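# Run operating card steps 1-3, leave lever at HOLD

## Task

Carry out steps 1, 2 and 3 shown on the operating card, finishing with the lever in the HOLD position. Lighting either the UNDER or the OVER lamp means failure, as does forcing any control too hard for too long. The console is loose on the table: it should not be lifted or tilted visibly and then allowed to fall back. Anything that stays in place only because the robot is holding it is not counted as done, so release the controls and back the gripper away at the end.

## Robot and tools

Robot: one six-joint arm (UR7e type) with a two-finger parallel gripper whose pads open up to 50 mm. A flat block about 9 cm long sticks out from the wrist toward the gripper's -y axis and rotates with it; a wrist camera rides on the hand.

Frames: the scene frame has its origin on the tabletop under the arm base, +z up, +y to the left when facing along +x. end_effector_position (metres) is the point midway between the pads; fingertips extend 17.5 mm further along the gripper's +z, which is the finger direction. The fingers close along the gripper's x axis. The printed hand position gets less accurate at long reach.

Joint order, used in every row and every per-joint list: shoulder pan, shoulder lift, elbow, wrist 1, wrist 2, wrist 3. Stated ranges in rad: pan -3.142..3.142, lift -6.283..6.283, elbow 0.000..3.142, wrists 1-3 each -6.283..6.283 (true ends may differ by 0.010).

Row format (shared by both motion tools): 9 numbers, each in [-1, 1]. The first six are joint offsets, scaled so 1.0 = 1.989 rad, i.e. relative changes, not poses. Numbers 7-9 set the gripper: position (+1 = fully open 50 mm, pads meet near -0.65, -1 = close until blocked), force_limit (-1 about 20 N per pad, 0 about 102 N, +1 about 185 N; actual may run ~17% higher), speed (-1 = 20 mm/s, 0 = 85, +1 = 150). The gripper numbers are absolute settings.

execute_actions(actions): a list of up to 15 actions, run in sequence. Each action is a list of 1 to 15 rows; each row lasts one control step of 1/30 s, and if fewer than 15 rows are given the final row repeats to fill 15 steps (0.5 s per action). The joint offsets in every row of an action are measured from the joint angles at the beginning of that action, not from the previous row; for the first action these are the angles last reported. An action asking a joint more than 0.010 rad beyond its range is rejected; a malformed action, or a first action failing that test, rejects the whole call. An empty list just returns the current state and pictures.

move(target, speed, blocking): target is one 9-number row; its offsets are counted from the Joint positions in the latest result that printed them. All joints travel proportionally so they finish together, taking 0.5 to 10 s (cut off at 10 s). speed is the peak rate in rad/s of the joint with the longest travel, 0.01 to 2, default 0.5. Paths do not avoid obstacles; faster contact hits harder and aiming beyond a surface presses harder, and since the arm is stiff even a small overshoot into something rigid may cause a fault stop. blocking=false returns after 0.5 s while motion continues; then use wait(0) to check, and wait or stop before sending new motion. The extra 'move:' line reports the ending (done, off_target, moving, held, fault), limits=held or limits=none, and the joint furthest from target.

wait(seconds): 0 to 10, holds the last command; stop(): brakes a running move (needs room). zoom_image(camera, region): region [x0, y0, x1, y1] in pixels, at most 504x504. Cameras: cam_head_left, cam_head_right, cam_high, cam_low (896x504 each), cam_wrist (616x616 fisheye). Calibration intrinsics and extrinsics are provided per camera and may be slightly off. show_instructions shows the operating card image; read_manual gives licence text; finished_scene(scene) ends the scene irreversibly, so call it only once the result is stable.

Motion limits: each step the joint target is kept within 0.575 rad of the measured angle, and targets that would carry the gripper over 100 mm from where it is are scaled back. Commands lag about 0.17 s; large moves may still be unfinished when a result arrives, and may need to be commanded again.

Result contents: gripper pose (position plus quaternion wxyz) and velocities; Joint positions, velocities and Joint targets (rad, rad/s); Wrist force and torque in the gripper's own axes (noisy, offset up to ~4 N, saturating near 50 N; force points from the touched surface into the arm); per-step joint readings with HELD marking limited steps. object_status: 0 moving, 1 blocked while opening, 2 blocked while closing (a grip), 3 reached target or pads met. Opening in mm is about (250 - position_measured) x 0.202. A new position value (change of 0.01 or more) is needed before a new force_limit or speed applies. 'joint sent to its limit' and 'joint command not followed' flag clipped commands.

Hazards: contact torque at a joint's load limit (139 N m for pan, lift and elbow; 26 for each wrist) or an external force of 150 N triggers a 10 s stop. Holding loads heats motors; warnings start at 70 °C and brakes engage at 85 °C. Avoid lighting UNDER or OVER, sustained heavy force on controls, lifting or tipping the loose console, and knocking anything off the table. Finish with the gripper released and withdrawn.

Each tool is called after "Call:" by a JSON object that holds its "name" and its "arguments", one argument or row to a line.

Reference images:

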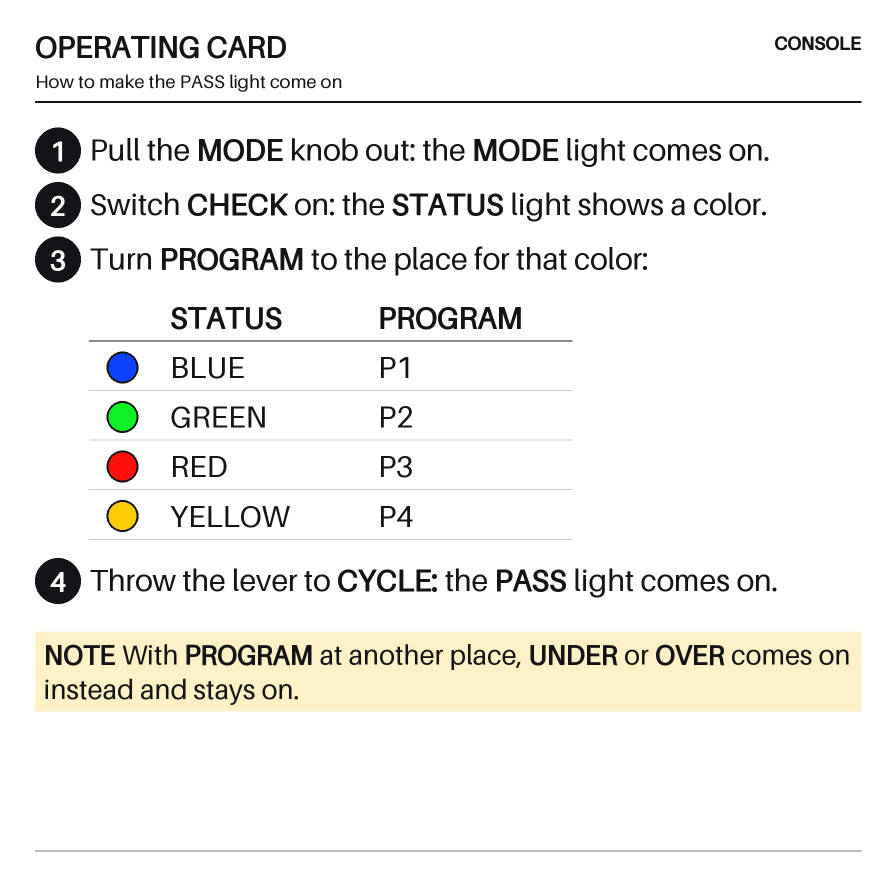

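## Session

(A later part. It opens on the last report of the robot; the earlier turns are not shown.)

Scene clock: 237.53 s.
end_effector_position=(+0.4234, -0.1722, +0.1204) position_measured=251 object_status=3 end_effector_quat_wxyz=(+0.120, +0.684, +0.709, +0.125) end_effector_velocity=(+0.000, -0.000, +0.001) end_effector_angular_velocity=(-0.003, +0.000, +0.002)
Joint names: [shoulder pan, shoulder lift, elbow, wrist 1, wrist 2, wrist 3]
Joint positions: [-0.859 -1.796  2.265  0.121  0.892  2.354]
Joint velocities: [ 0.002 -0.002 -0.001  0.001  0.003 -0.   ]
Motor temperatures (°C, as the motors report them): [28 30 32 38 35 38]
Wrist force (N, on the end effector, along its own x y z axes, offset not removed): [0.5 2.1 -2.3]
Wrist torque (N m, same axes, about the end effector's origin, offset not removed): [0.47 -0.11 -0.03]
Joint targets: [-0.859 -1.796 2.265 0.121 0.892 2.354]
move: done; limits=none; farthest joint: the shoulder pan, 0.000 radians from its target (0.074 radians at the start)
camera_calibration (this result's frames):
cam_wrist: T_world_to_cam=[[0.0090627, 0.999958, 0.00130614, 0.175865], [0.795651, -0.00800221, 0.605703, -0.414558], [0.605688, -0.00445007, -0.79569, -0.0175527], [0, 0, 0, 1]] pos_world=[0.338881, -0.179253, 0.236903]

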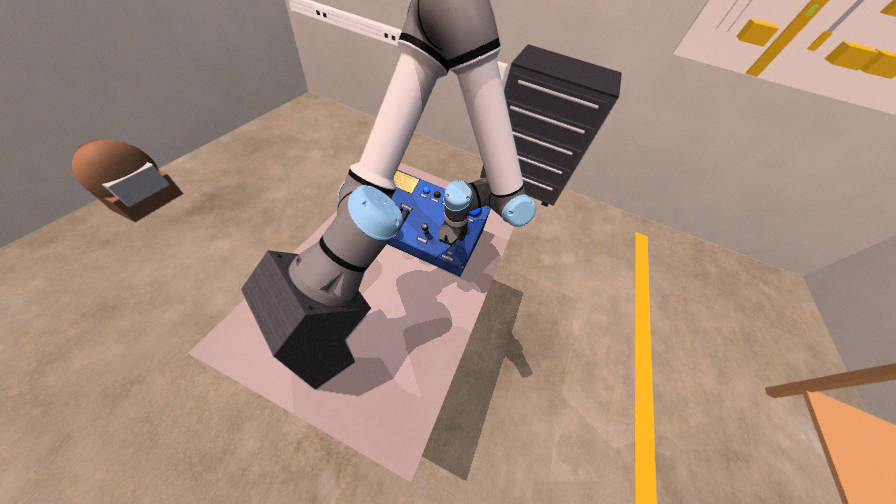

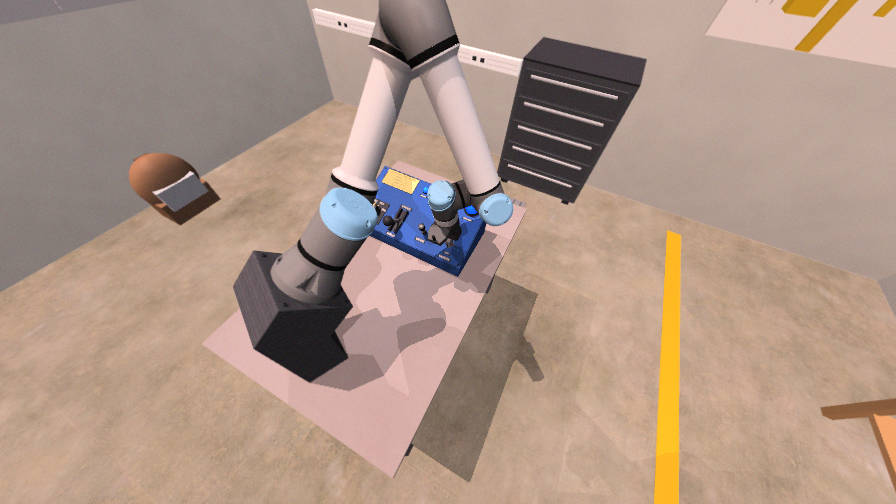

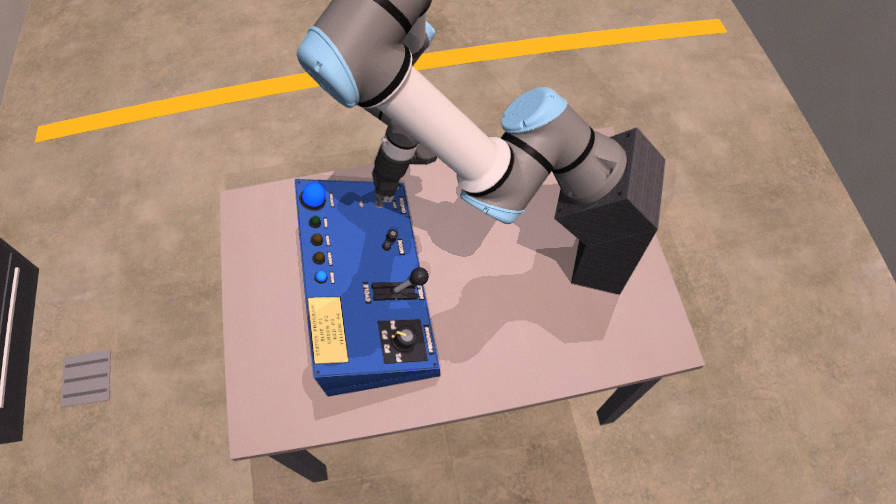

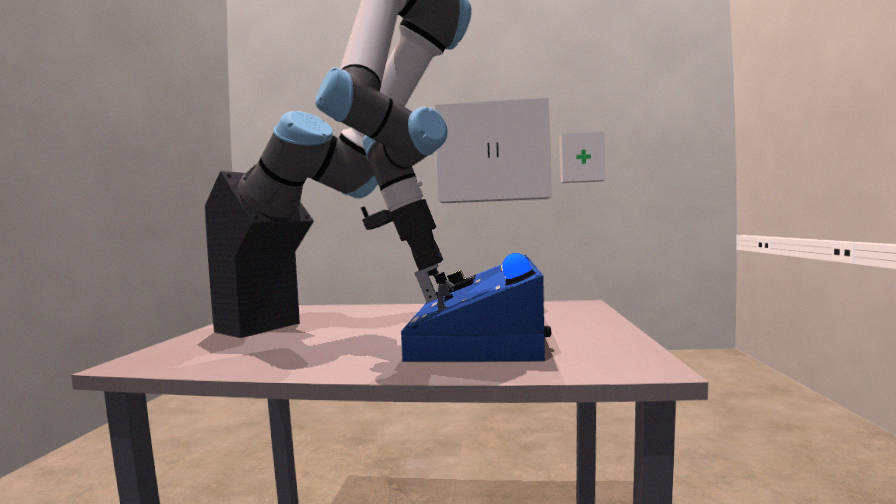

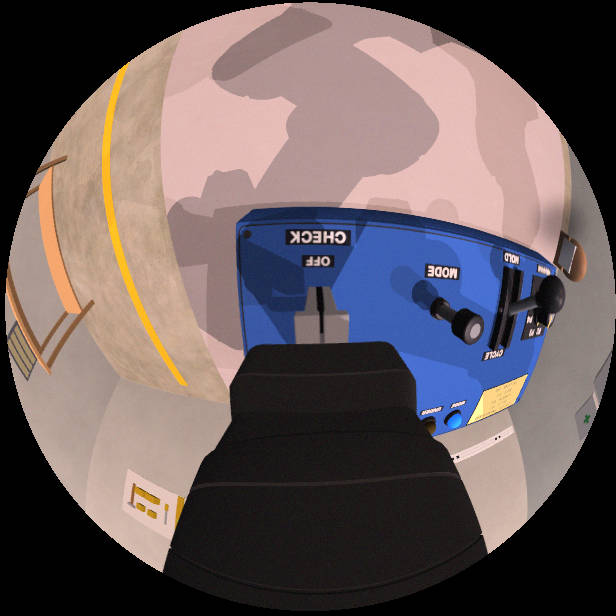

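Call:
{"name": "move", "arguments": {
  "target": [-0.0547,-0.0466,0.0178,0.0568,-0.0446,0,-1,-0.7,1],
  "speed": 0.4
}}

Call:
{"name": "move", "arguments": {
  "target": [0.3406,-0.0999,-0.0304,0.0347,0.2945,0.1555,-1,-0.7,1],
  "speed": 0.9
}}

Call:
{"name": "move", "arguments": {
  "target": [0.4373,0.3554,-0.0409,-0.2677,0.3894,0.2094,1,-0.7,0],
  "speed": 0.9
}}

Call:
{"name": "zoom_image", "arguments": {
  "camera": "cam_wrist",
  "region": [230, 200, 410, 360]
}}

Call:
{"name": "zoom_image", "arguments": {
  "camera": "cam_low",
  "region": [410, 230, 490, 302]
}}

Scene clock: 265.87 s.
end_effector_position=(+0.4131, -0.1705, +0.1486) position_measured=251 object_status=3 end_effector_quat_wxyz=(+0.115, +0.713, +0.679, +0.130) end_effector_velocity=(+0.000, +0.000, +0.000) end_effector_angular_velocity=(+0.001, -0.001, -0.000)
Joint names: [shoulder pan, shoulder lift, elbow, wrist 1, wrist 2, wrist 3]
Joint positions: [-0.968 -1.889  2.3    0.234  0.803  2.354]
Joint velocities: [-0.002 -0.001 -0.     0.002 -0.003 -0.001]
Motor temperatures (°C, as the motors report them): [28 30 32 38 35 38]
Wrist force (N, on the end effector, along its own x y z axes, offset not removed): [-0.3 1.0 0.7]
Wrist torque (N m, same axes, about the end effector's origin, offset not removed): [0.35 0.30 0.00]
Joint targets: [-0.968 -1.889 2.300 0.234 0.803 2.354]
move: done; limits=none; farthest joint: the shoulder pan, 0.000 radians from its target (0.108 radians at the start)
camera_calibration (this result's frames):
cam_wrist: T_world_to_cam=[[0.0879529, 0.995678, 0.0298279, 0.136663], [0.792496, -0.0880836, 0.603483, -0.435486], [0.603502, -0.0294397, -0.796818, 0.00791492], [0, 0, 0, 1]] pos_world=[0.328324, -0.174199, 0.265039]

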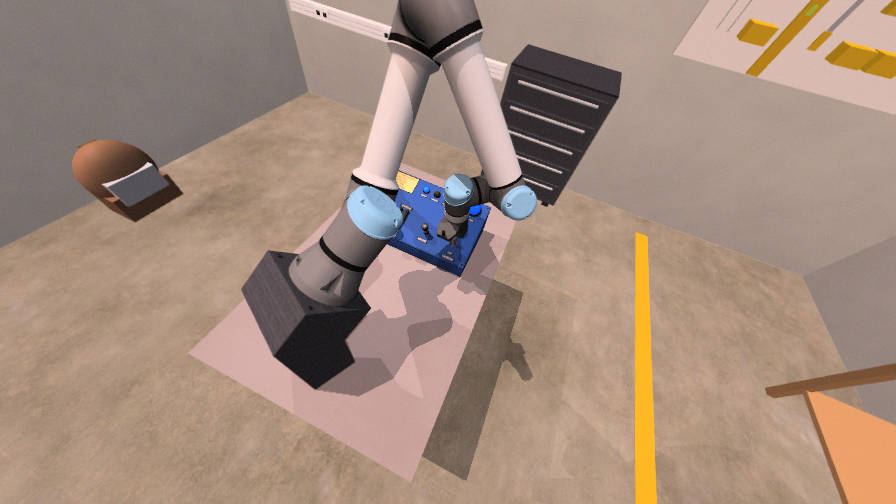

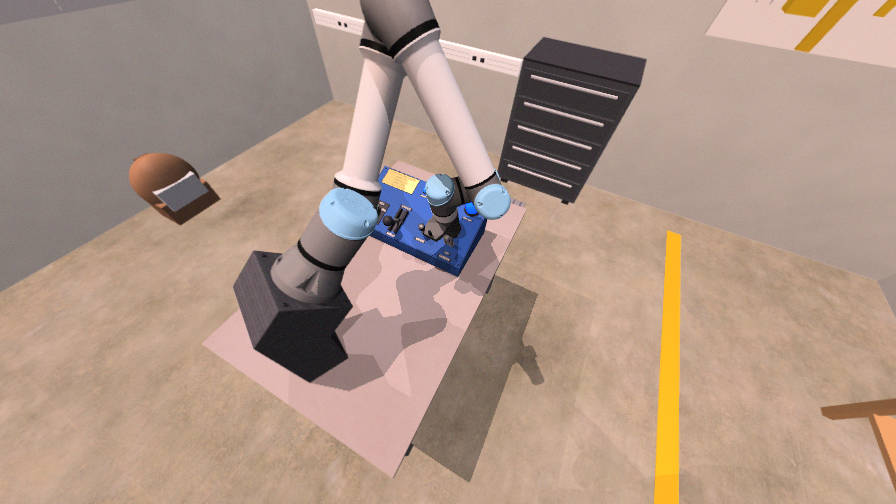

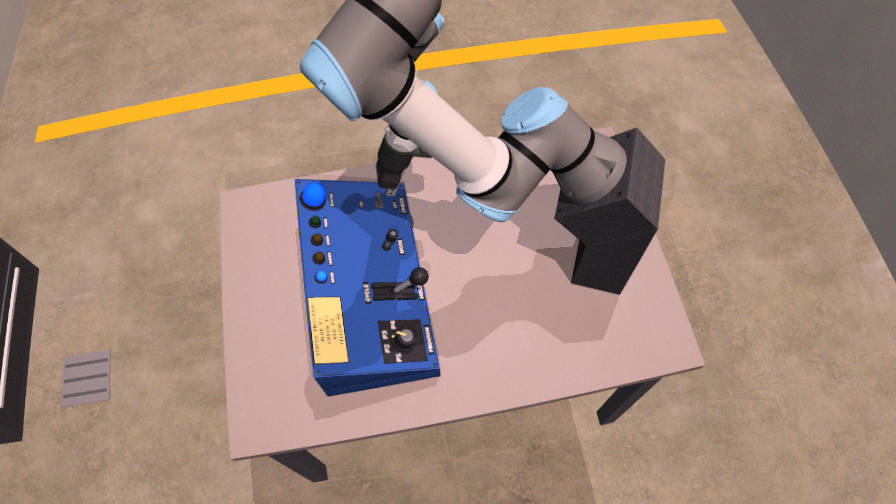

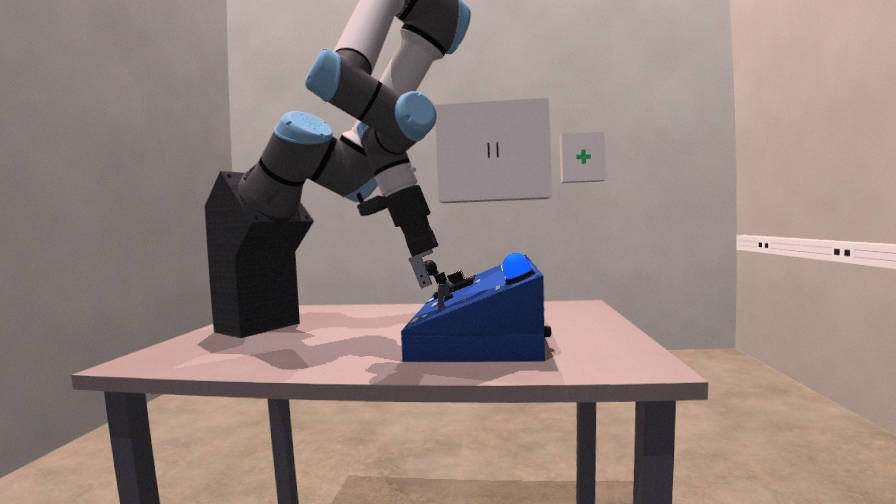

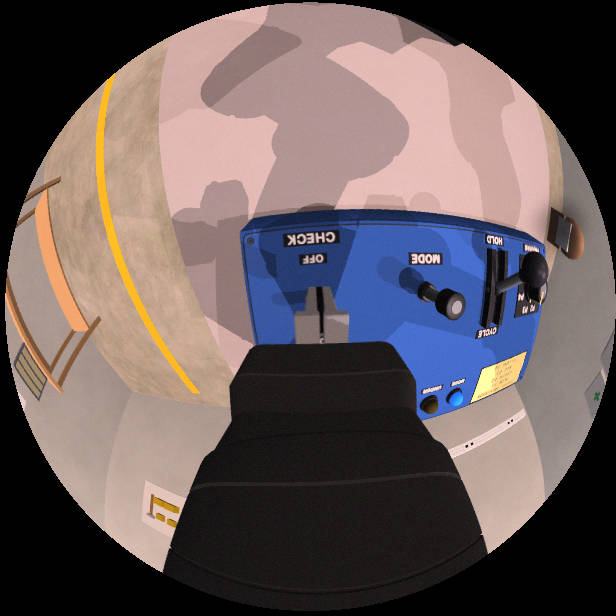

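Scene clock: 267.27 s.
end_effector_position=(+0.4602, -0.0446, +0.2407) position_measured=251 object_status=3 end_effector_quat_wxyz=(+0.120, +0.684, +0.709, +0.125) end_effector_velocity=(-0.000, +0.000, +0.000) end_effector_angular_velocity=(-0.001, +0.001, +0.000)
Joint names: [shoulder pan, shoulder lift, elbow, wrist 1, wrist 2, wrist 3]
Joint positions: [-0.291 -2.087  2.24   0.303  1.389  2.663]
Joint velocities: [ 0.002 -0.     0.     0.     0.002  0.   ]
Motor temperatures (°C, as the motors report them): [28 30 32 38 35 38]
Wrist force (N, on the end effector, along its own x y z axes, offset not removed): [1.5 1.3 -1.9]
Wrist torque (N m, same axes, about the end effector's origin, offset not removed): [0.18 -0.11 -0.17]
Joint targets: [-0.291 -2.087 2.240 0.303 1.389 2.664]
move: done; limits=none; farthest joint: the shoulder pan, 0.000 radians from its target (0.677 radians at the start)
camera_calibration (this result's frames):
cam_wrist: T_world_to_cam=[[0.00886161, 0.99996, 0.00107532, 0.0479982], [0.795487, -0.00770116, 0.605922, -0.515631], [0.605906, -0.00451404, -0.795523, 0.0563349], [0, 0, 0, 1]] pos_world=[0.375618, -0.051713, 0.357196]

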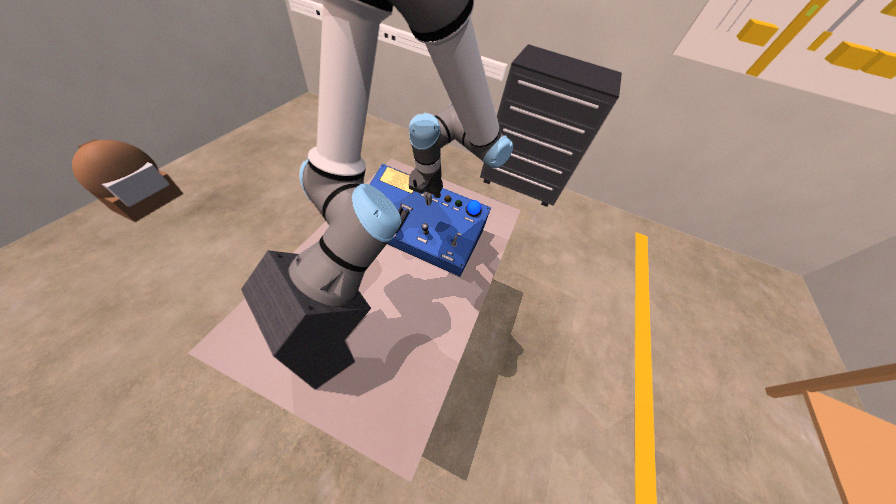

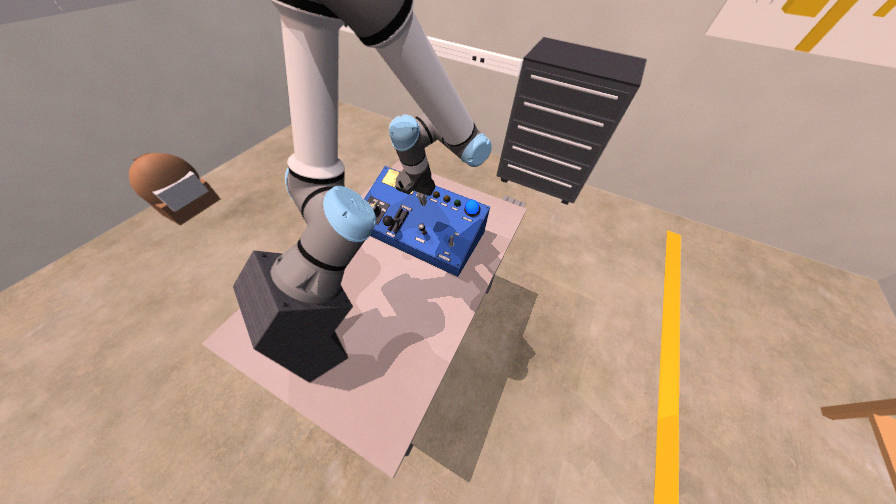

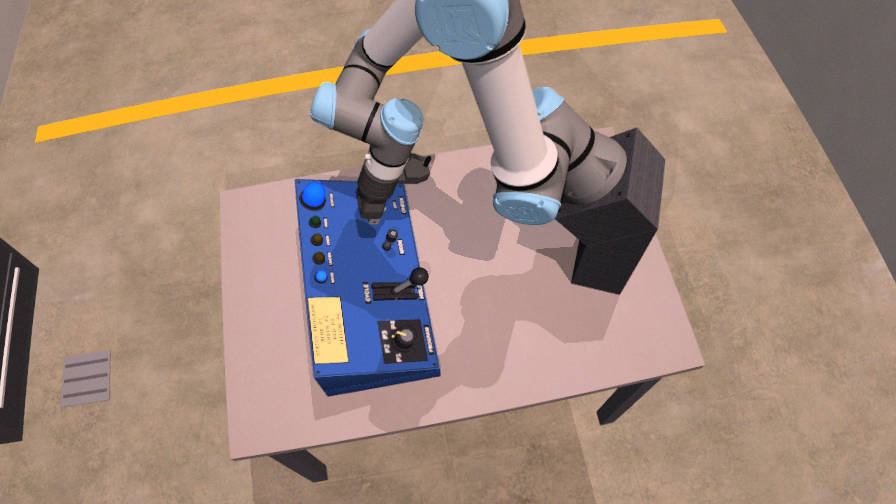

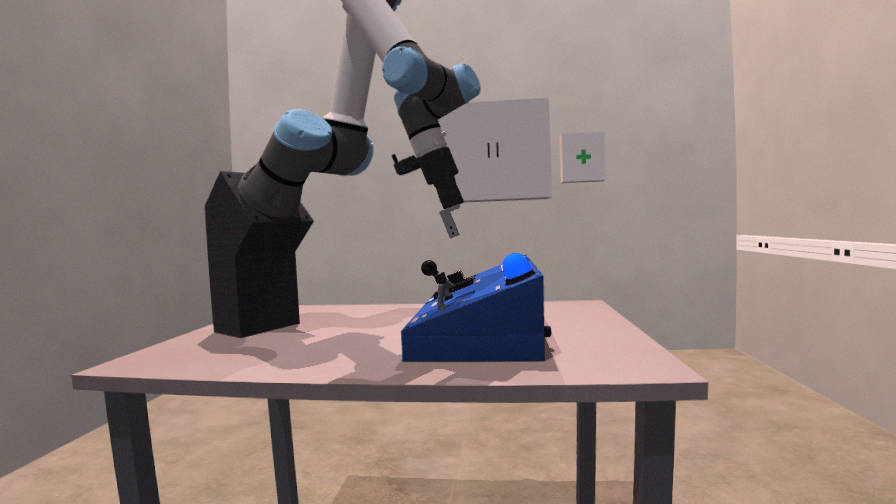

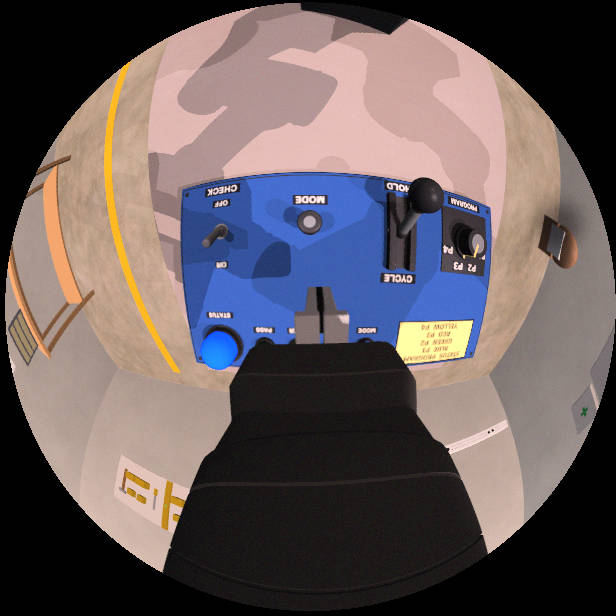

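Scene clock: 268.90 s.
end_effector_position=(+0.4170, +0.1867, +0.1516) position_measured=3 object_status=3 end_effector_quat_wxyz=(+0.121, +0.684, +0.709, +0.125) end_effector_velocity=(-0.001, +0.001, -0.000) end_effector_angular_velocity=(+0.001, +0.000, -0.000)
Joint names: [shoulder pan, shoulder lift, elbow, wrist 1, wrist 2, wrist 3]
Joint positions: [ 0.579 -1.381  2.158 -0.229  2.163  3.08 ]
Joint velocities: [ 0.001  0.002  0.    -0.002  0.     0.001]
Motor temperatures (°C, as the motors report them): [28 30 32 38 35 38]
Wrist force (N, on the end effector, along its own x y z axes, offset not removed): [0.5 1.1 2.1]
Wrist torque (N m, same axes, about the end effector's origin, offset not removed): [0.22 0.13 -0.08]
Joint targets: [0.579 -1.380 2.158 -0.229 2.163 3.080]
move: done; limits=none; farthest joint: the shoulder pan, 0.000 radians from its target (0.870 radians at the start)
camera_calibration (this result's frames):
cam_wrist: T_world_to_cam=[[0.00830889, 0.999965, 0.00055133, -0.182583], [0.795539, -0.00694432, 0.605863, -0.425729], [0.605845, -0.00459544, -0.795569, 0.0126653], [0, 0, 0, 1]] pos_world=[0.332528, 0.179678, 0.26811]

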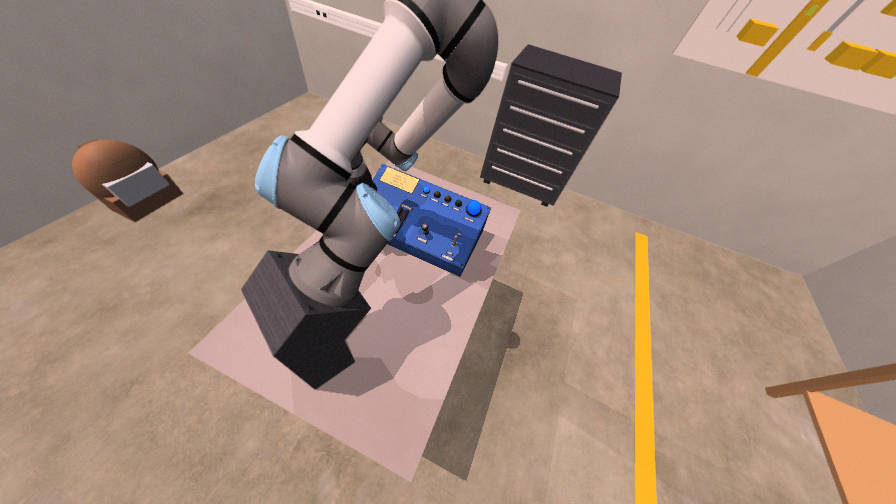

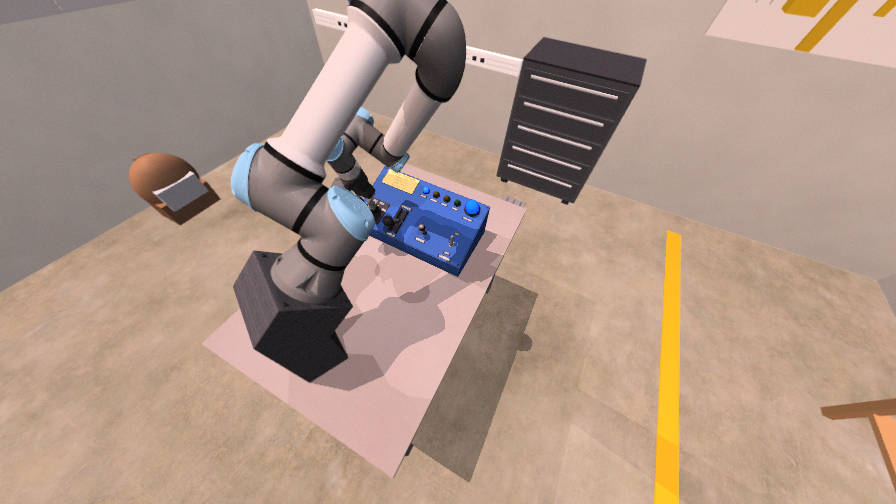

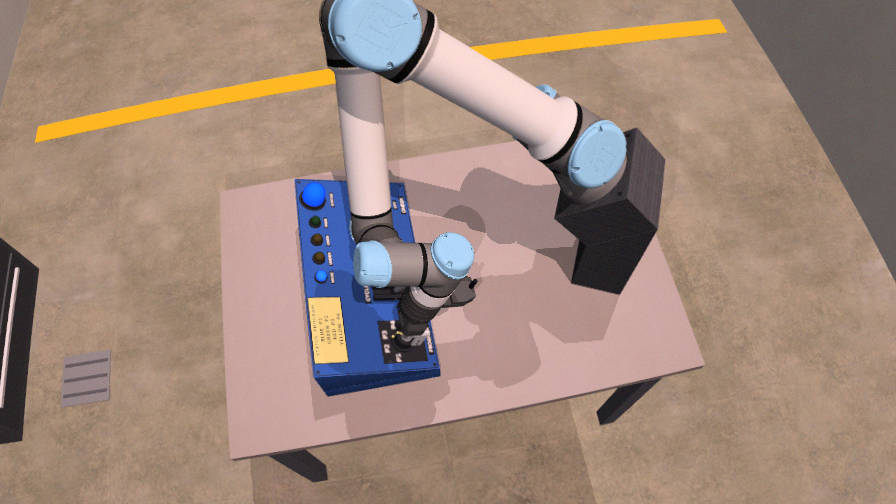

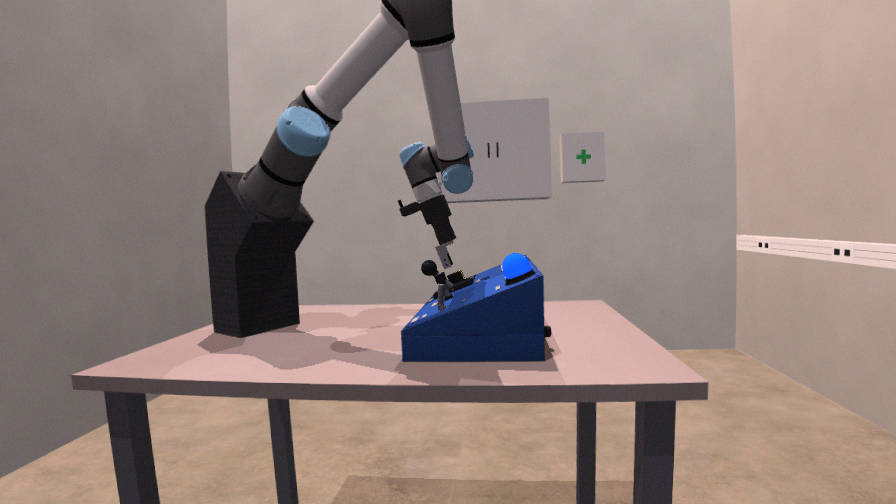

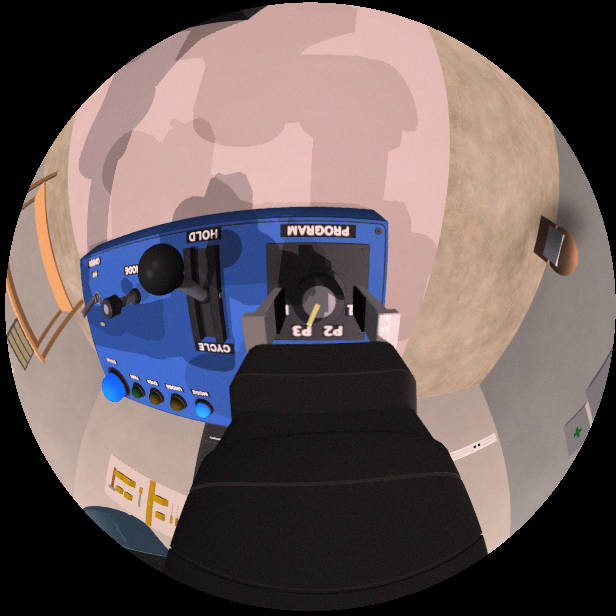

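Region (230, 200, 410, 360) of cam_wrist's 616x616 image, scaled by 2.800, with more detail than that image has.

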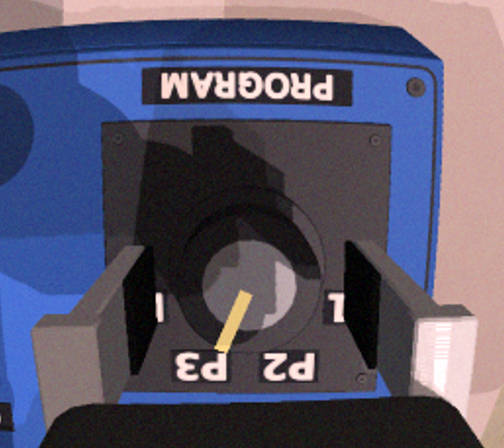

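Region (410, 230, 490, 302) of cam_low's 896x504 image, scaled by 6.300, with more detail than that image has; it fills the top 454 rows of this view, and the rest is white.

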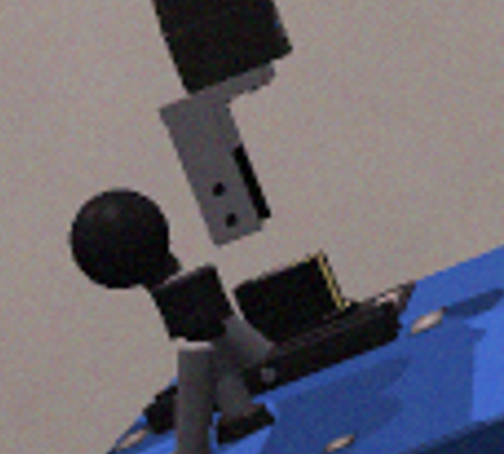

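Call:
{"name": "move", "arguments": {
  "target": [-0.0294,0.0297,-0.0219,-0.0174,-0.0253,-0.0177,1,-0.7,0],
  "speed": 0.1
}}

Call:
{"name": "zoom_image", "arguments": {
  "camera": "cam_wrist",
  "region": [230, 200, 410, 360]
}}

Call:
{"name": "zoom_image", "arguments": {
  "camera": "cam_low",
  "region": [410, 230, 490, 302]
}}

Scene clock: 284.70 s.
end_effector_position=(+0.4349, +0.1878, +0.1198) position_measured=3 object_status=3 end_effector_quat_wxyz=(+0.120, +0.684, +0.709, +0.125) end_effector_velocity=(+0.000, +0.000, -0.001) end_effector_angular_velocity=(+0.000, +0.001, +0.001)
Joint names: [shoulder pan, shoulder lift, elbow, wrist 1, wrist 2, wrist 3]
Joint positions: [ 0.52  -1.322  2.115 -0.264  2.113  3.045]
Joint velocities: [-0.002  0.003 -0.002 -0.001 -0.002 -0.001]
Motor temperatures (°C, as the motors report them): [28 30 32 38 35 38]
Wrist force (N, on the end effector, along its own x y z axes, offset not removed): [-0.7 0.9 -1.6]
Wrist torque (N m, same axes, about the end effector's origin, offset not removed): [0.26 0.23 -0.06]
Joint targets: [0.520 -1.321 2.115 -0.264 2.113 3.045]
move: done; limits=none; farthest joint: the elbow, 0.001 radians from its target (0.044 radians at the start)
camera_calibration (this result's frames):
cam_wrist: T_world_to_cam=[[0.00860309, 0.999963, 0.000800017, -0.18398], [0.795552, -0.00732916, 0.605841, -0.420628], [0.605825, -0.00457565, -0.795585, -0.02346], [0, 0, 0, 1]] pos_world=[0.350427, 0.180783, 0.236316]

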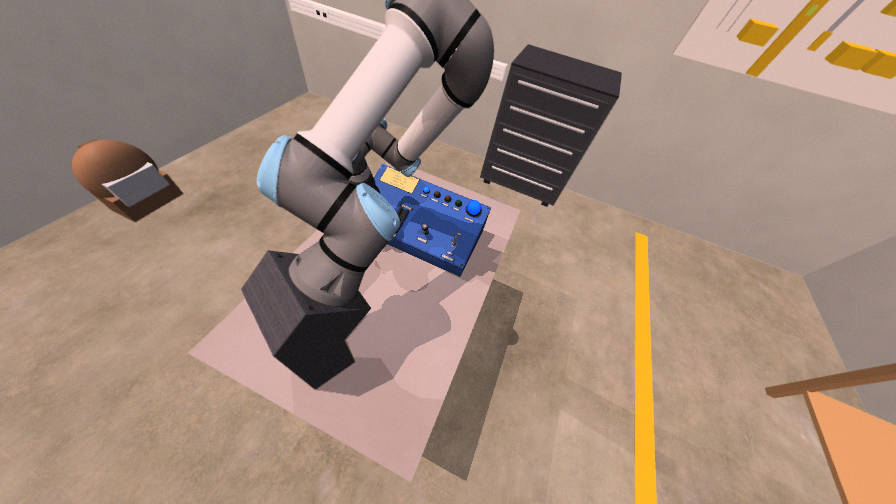

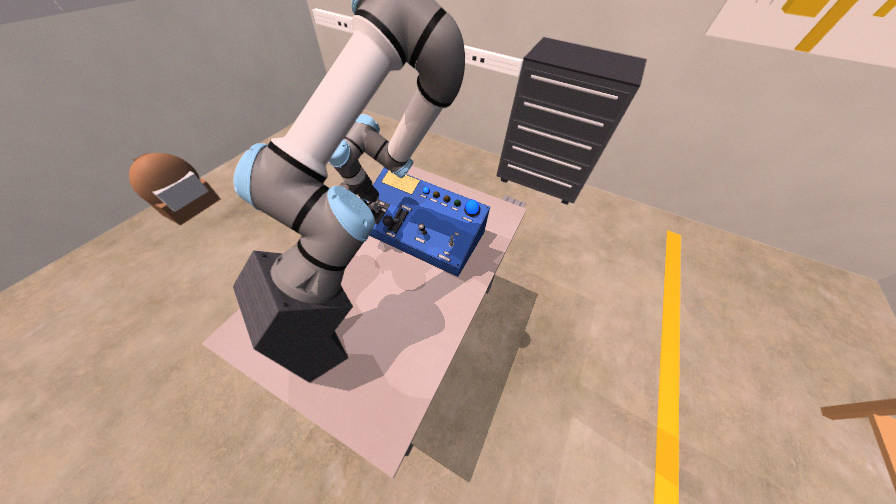

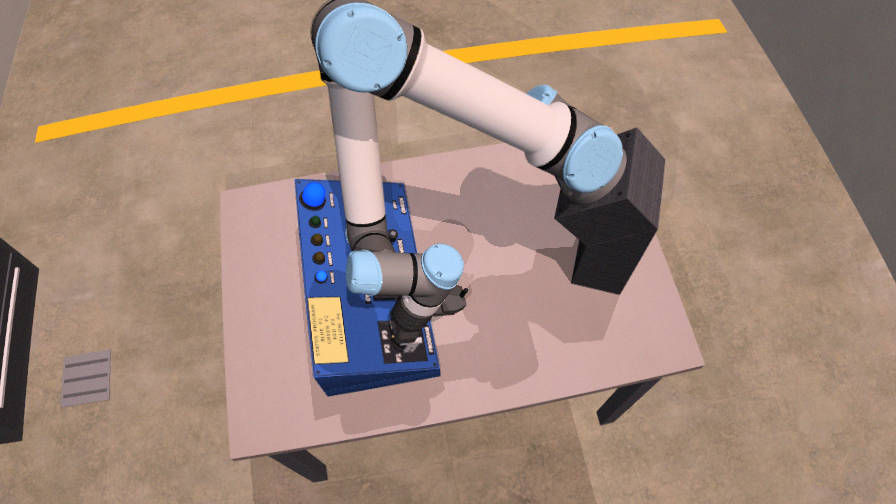

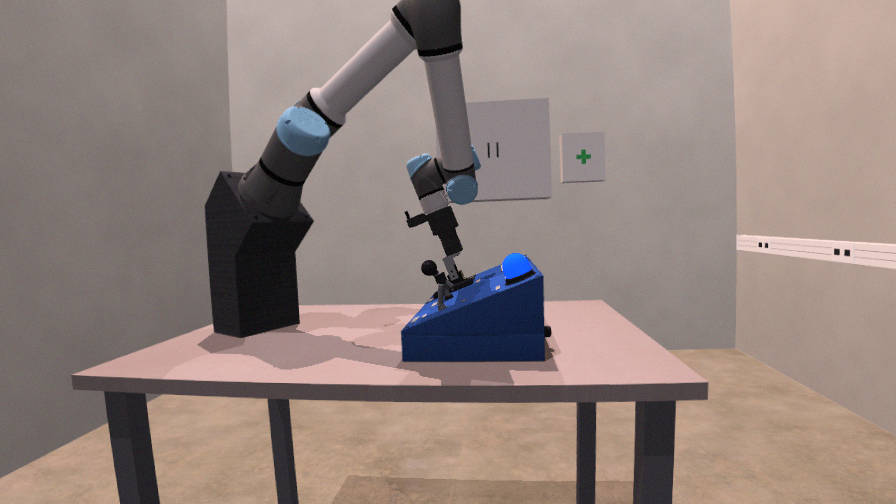

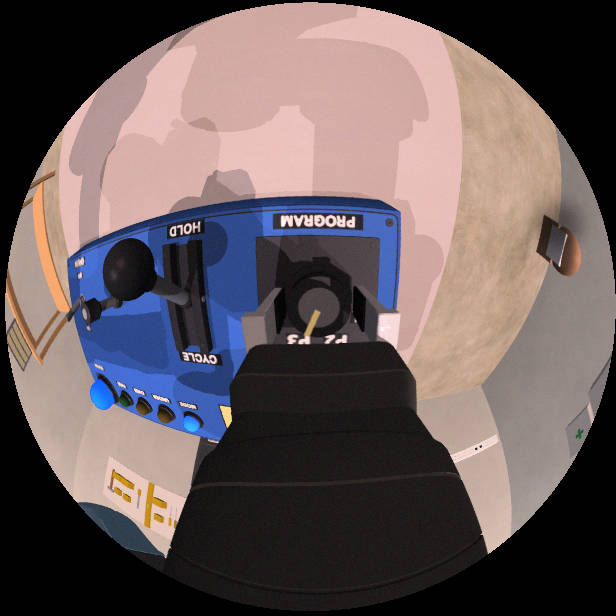

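Region (230, 200, 410, 360) of cam_wrist's 616x616 image, scaled by 2.800, with more detail than that image has.

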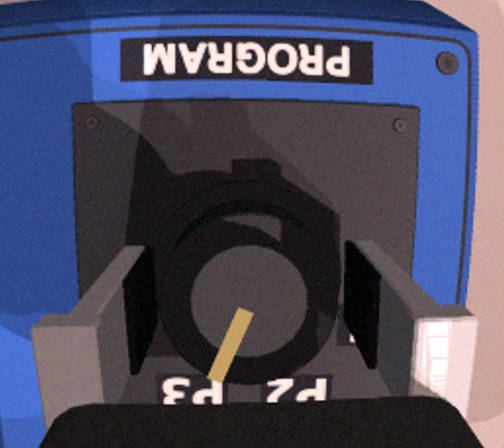

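Region (410, 230, 490, 302) of cam_low's 896x504 image, scaled by 6.300, with more detail than that image has; it fills the top 454 rows of this view, and the rest is white.

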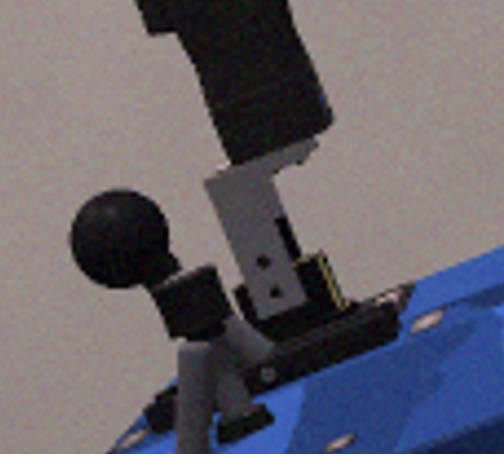

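Call:
{"name": "execute_actions", "arguments": {
  "actions": [
    [[0,0,0,0,0.0012,0,-1,-0.7,-0.5]],
    [[0.002,0.00185,-0.0012,-0.0001,0.0017,-0.0317,-1,-0.7,-0.5],[0.002,0.00185,-0.0012,-0.0001,0.0017,-0.0317,-1,-0.7,-0.5],[0.004,0.0037,-0.00235,-0.00014,0.0034,-0.0635,-1,-0.7,-0.5],[0.004,0.0037,-0.00235,-0.00014,0.0034,-0.0635,-1,-0.7,-0.5],[0.006,0.00556,-0.0035,-0.0002,0.00515,-0.0952,-1,-0.7,-0.5],[0.006,0.00556,-0.0035,-0.0002,0.00515,-0.0952,-1,-0.7,-0.5],[0.00796,0.00742,-0.0047,-0.00028,0.00686,-0.12691,-1,-0.7,-0.5]],
    [[0.0018,0.00185,-0.00065,-0.0006,0.00155,-0.0318,-1,-0.7,-0.5],[0.0018,0.00185,-0.00065,-0.0006,0.00155,-0.0318,-1,-0.7,-0.5],[0.0036,0.0037,-0.0013,-0.00126,0.0031,-0.0637,-1,-0.7,-0.5],[0.0036,0.0037,-0.0013,-0.00126,0.0031,-0.0637,-1,-0.7,-0.5],[0.0054,0.00555,-0.00196,-0.0019,0.00464,-0.0955,-1,-0.7,-0.5],[0.0054,0.00555,-0.00196,-0.0019,0.00464,-0.0955,-1,-0.7,-0.5],[0.00718,0.0074,-0.00261,-0.00252,0.00619,-0.12733,-1,-0.7,-0.5]]
  ]
}}

Scene clock: 321.77 s.
end_effector_position=(+0.4349, +0.1868, +0.1198) position_measured=37 object_status=2 end_effector_quat_wxyz=(+0.149, +0.481, +0.859, +0.089) end_effector_velocity=(+0.000, -0.000, -0.001) end_effector_angular_velocity=(-0.023, -0.001, +0.059)
Joint names: [shoulder pan, shoulder lift, elbow, wrist 1, wrist 2, wrist 3]
Joint positions: [ 0.55  -1.293  2.101 -0.269  2.141  2.549]
Joint velocities: [ 0.003  0.005 -0.002 -0.003  0.004 -0.062]
Motor temperatures (°C, as the motors report them): [28 30 32 38 35 38]
Wrist force (N, on the end effector, along its own x y z axes, offset not removed): [-3.1 4.4 5.8]
Wrist torque (N m, same axes, about the end effector's origin, offset not removed): [0.16 -0.06 -0.16]
Joint targets: [0.550 -1.292 2.101 -0.269 2.141 2.544]
Step readings (joint positions; steps 1 to 15: 1st action; 16 to 30: 2nd action; 31 to 45: 3rd action):
0: [0.520 -1.321 2.115 -0.264 2.113 3.045]
1: [0.520 -1.321 2.115 -0.264 2.113 3.045]
2: [0.520 -1.321 2.115 -0.264 2.113 3.045]
4: [0.520 -1.321 2.115 -0.264 2.114 3.045]
8: [0.520 -1.321 2.115 -0.264 2.115 3.045]
15: [0.520 -1.322 2.115 -0.264 2.115 3.045]
16: [0.520 -1.322 2.115 -0.264 2.115 3.044]
17: [0.521 -1.321 2.115 -0.264 2.116 3.033]
19: [0.524 -1.318 2.113 -0.264 2.118 2.994]
23: [0.531 -1.312 2.109 -0.264 2.125 2.883]
30: [0.536 -1.307 2.106 -0.264 2.129 2.797]
31: [0.536 -1.307 2.106 -0.264 2.129 2.794]
32: [0.537 -1.306 2.105 -0.265 2.130 2.783]
34: [0.539 -1.304 2.105 -0.266 2.132 2.745]
38: [0.545 -1.297 2.102 -0.268 2.137 2.634]
45: Joint positions above
camera_calibration (this result's frames):
cam_wrist: T_world_to_cam=[[-0.452961, 0.875069, -0.170532, 0.0616993], [0.68005, 0.462825, 0.568616, -0.453721], [0.576505, 0.141591, -0.804733, -0.0368991], [0, 0, 0, 1]] pos_world=[0.357773, 0.161227, 0.238821]

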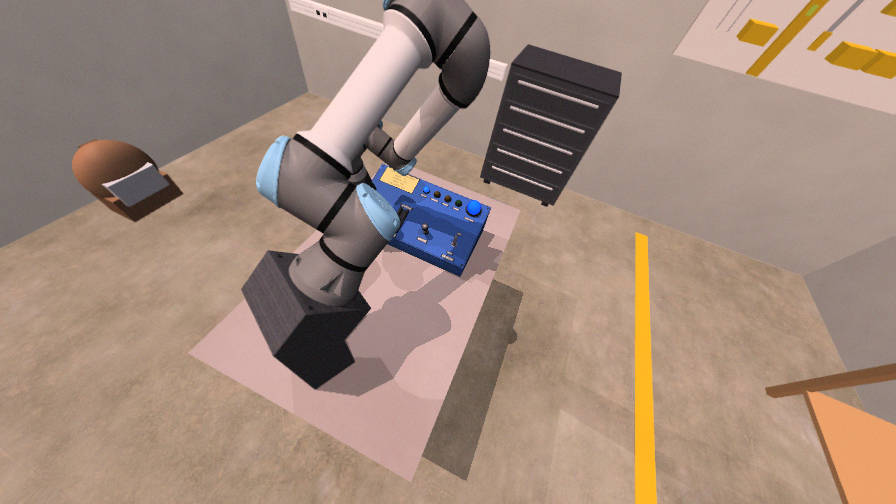

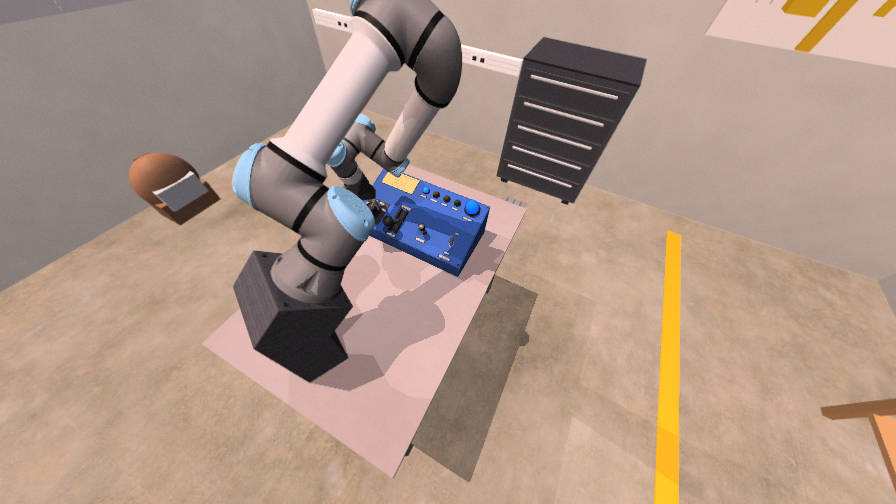

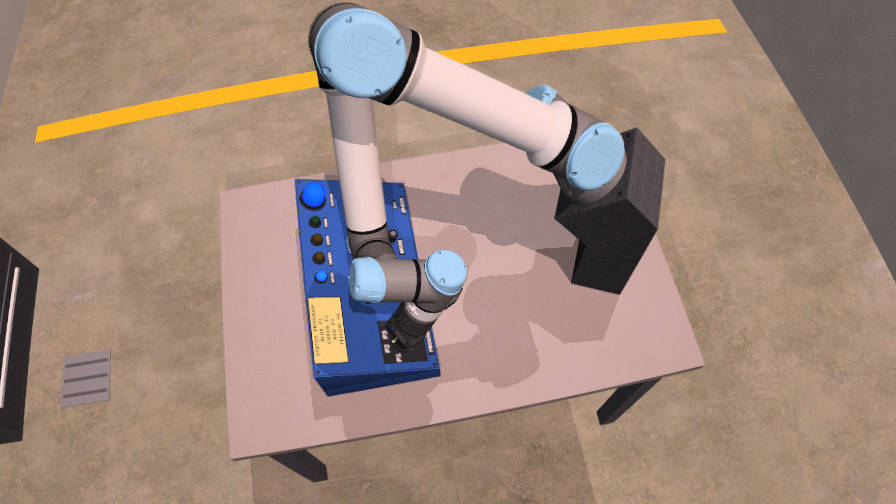

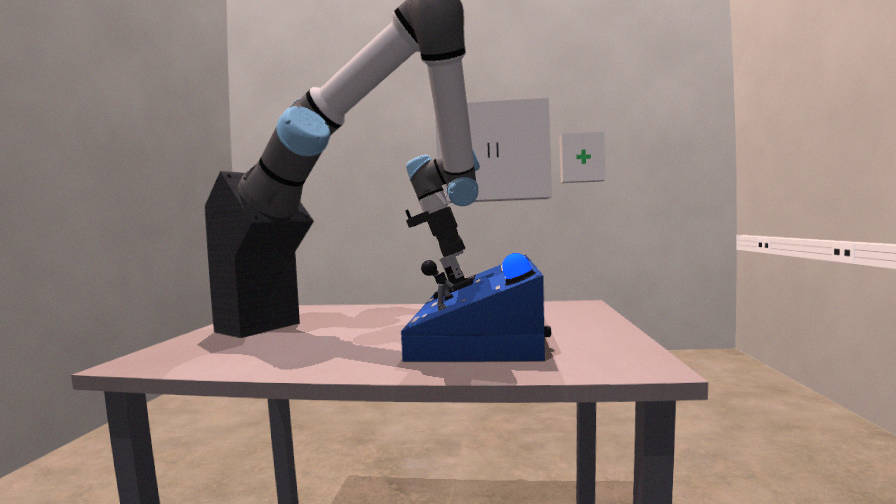

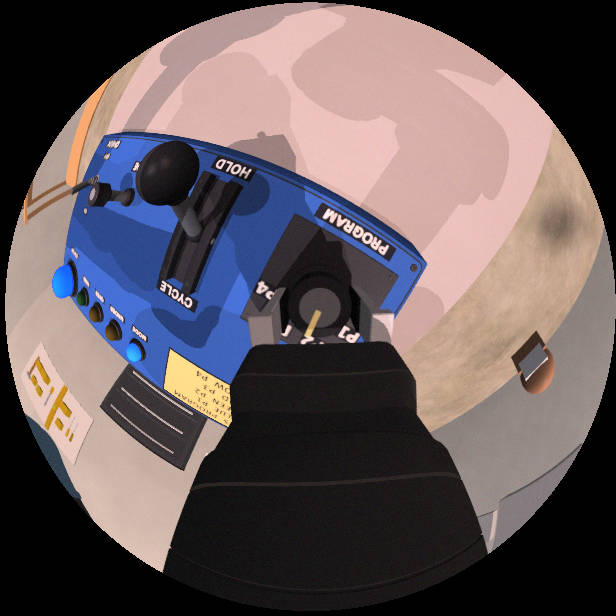

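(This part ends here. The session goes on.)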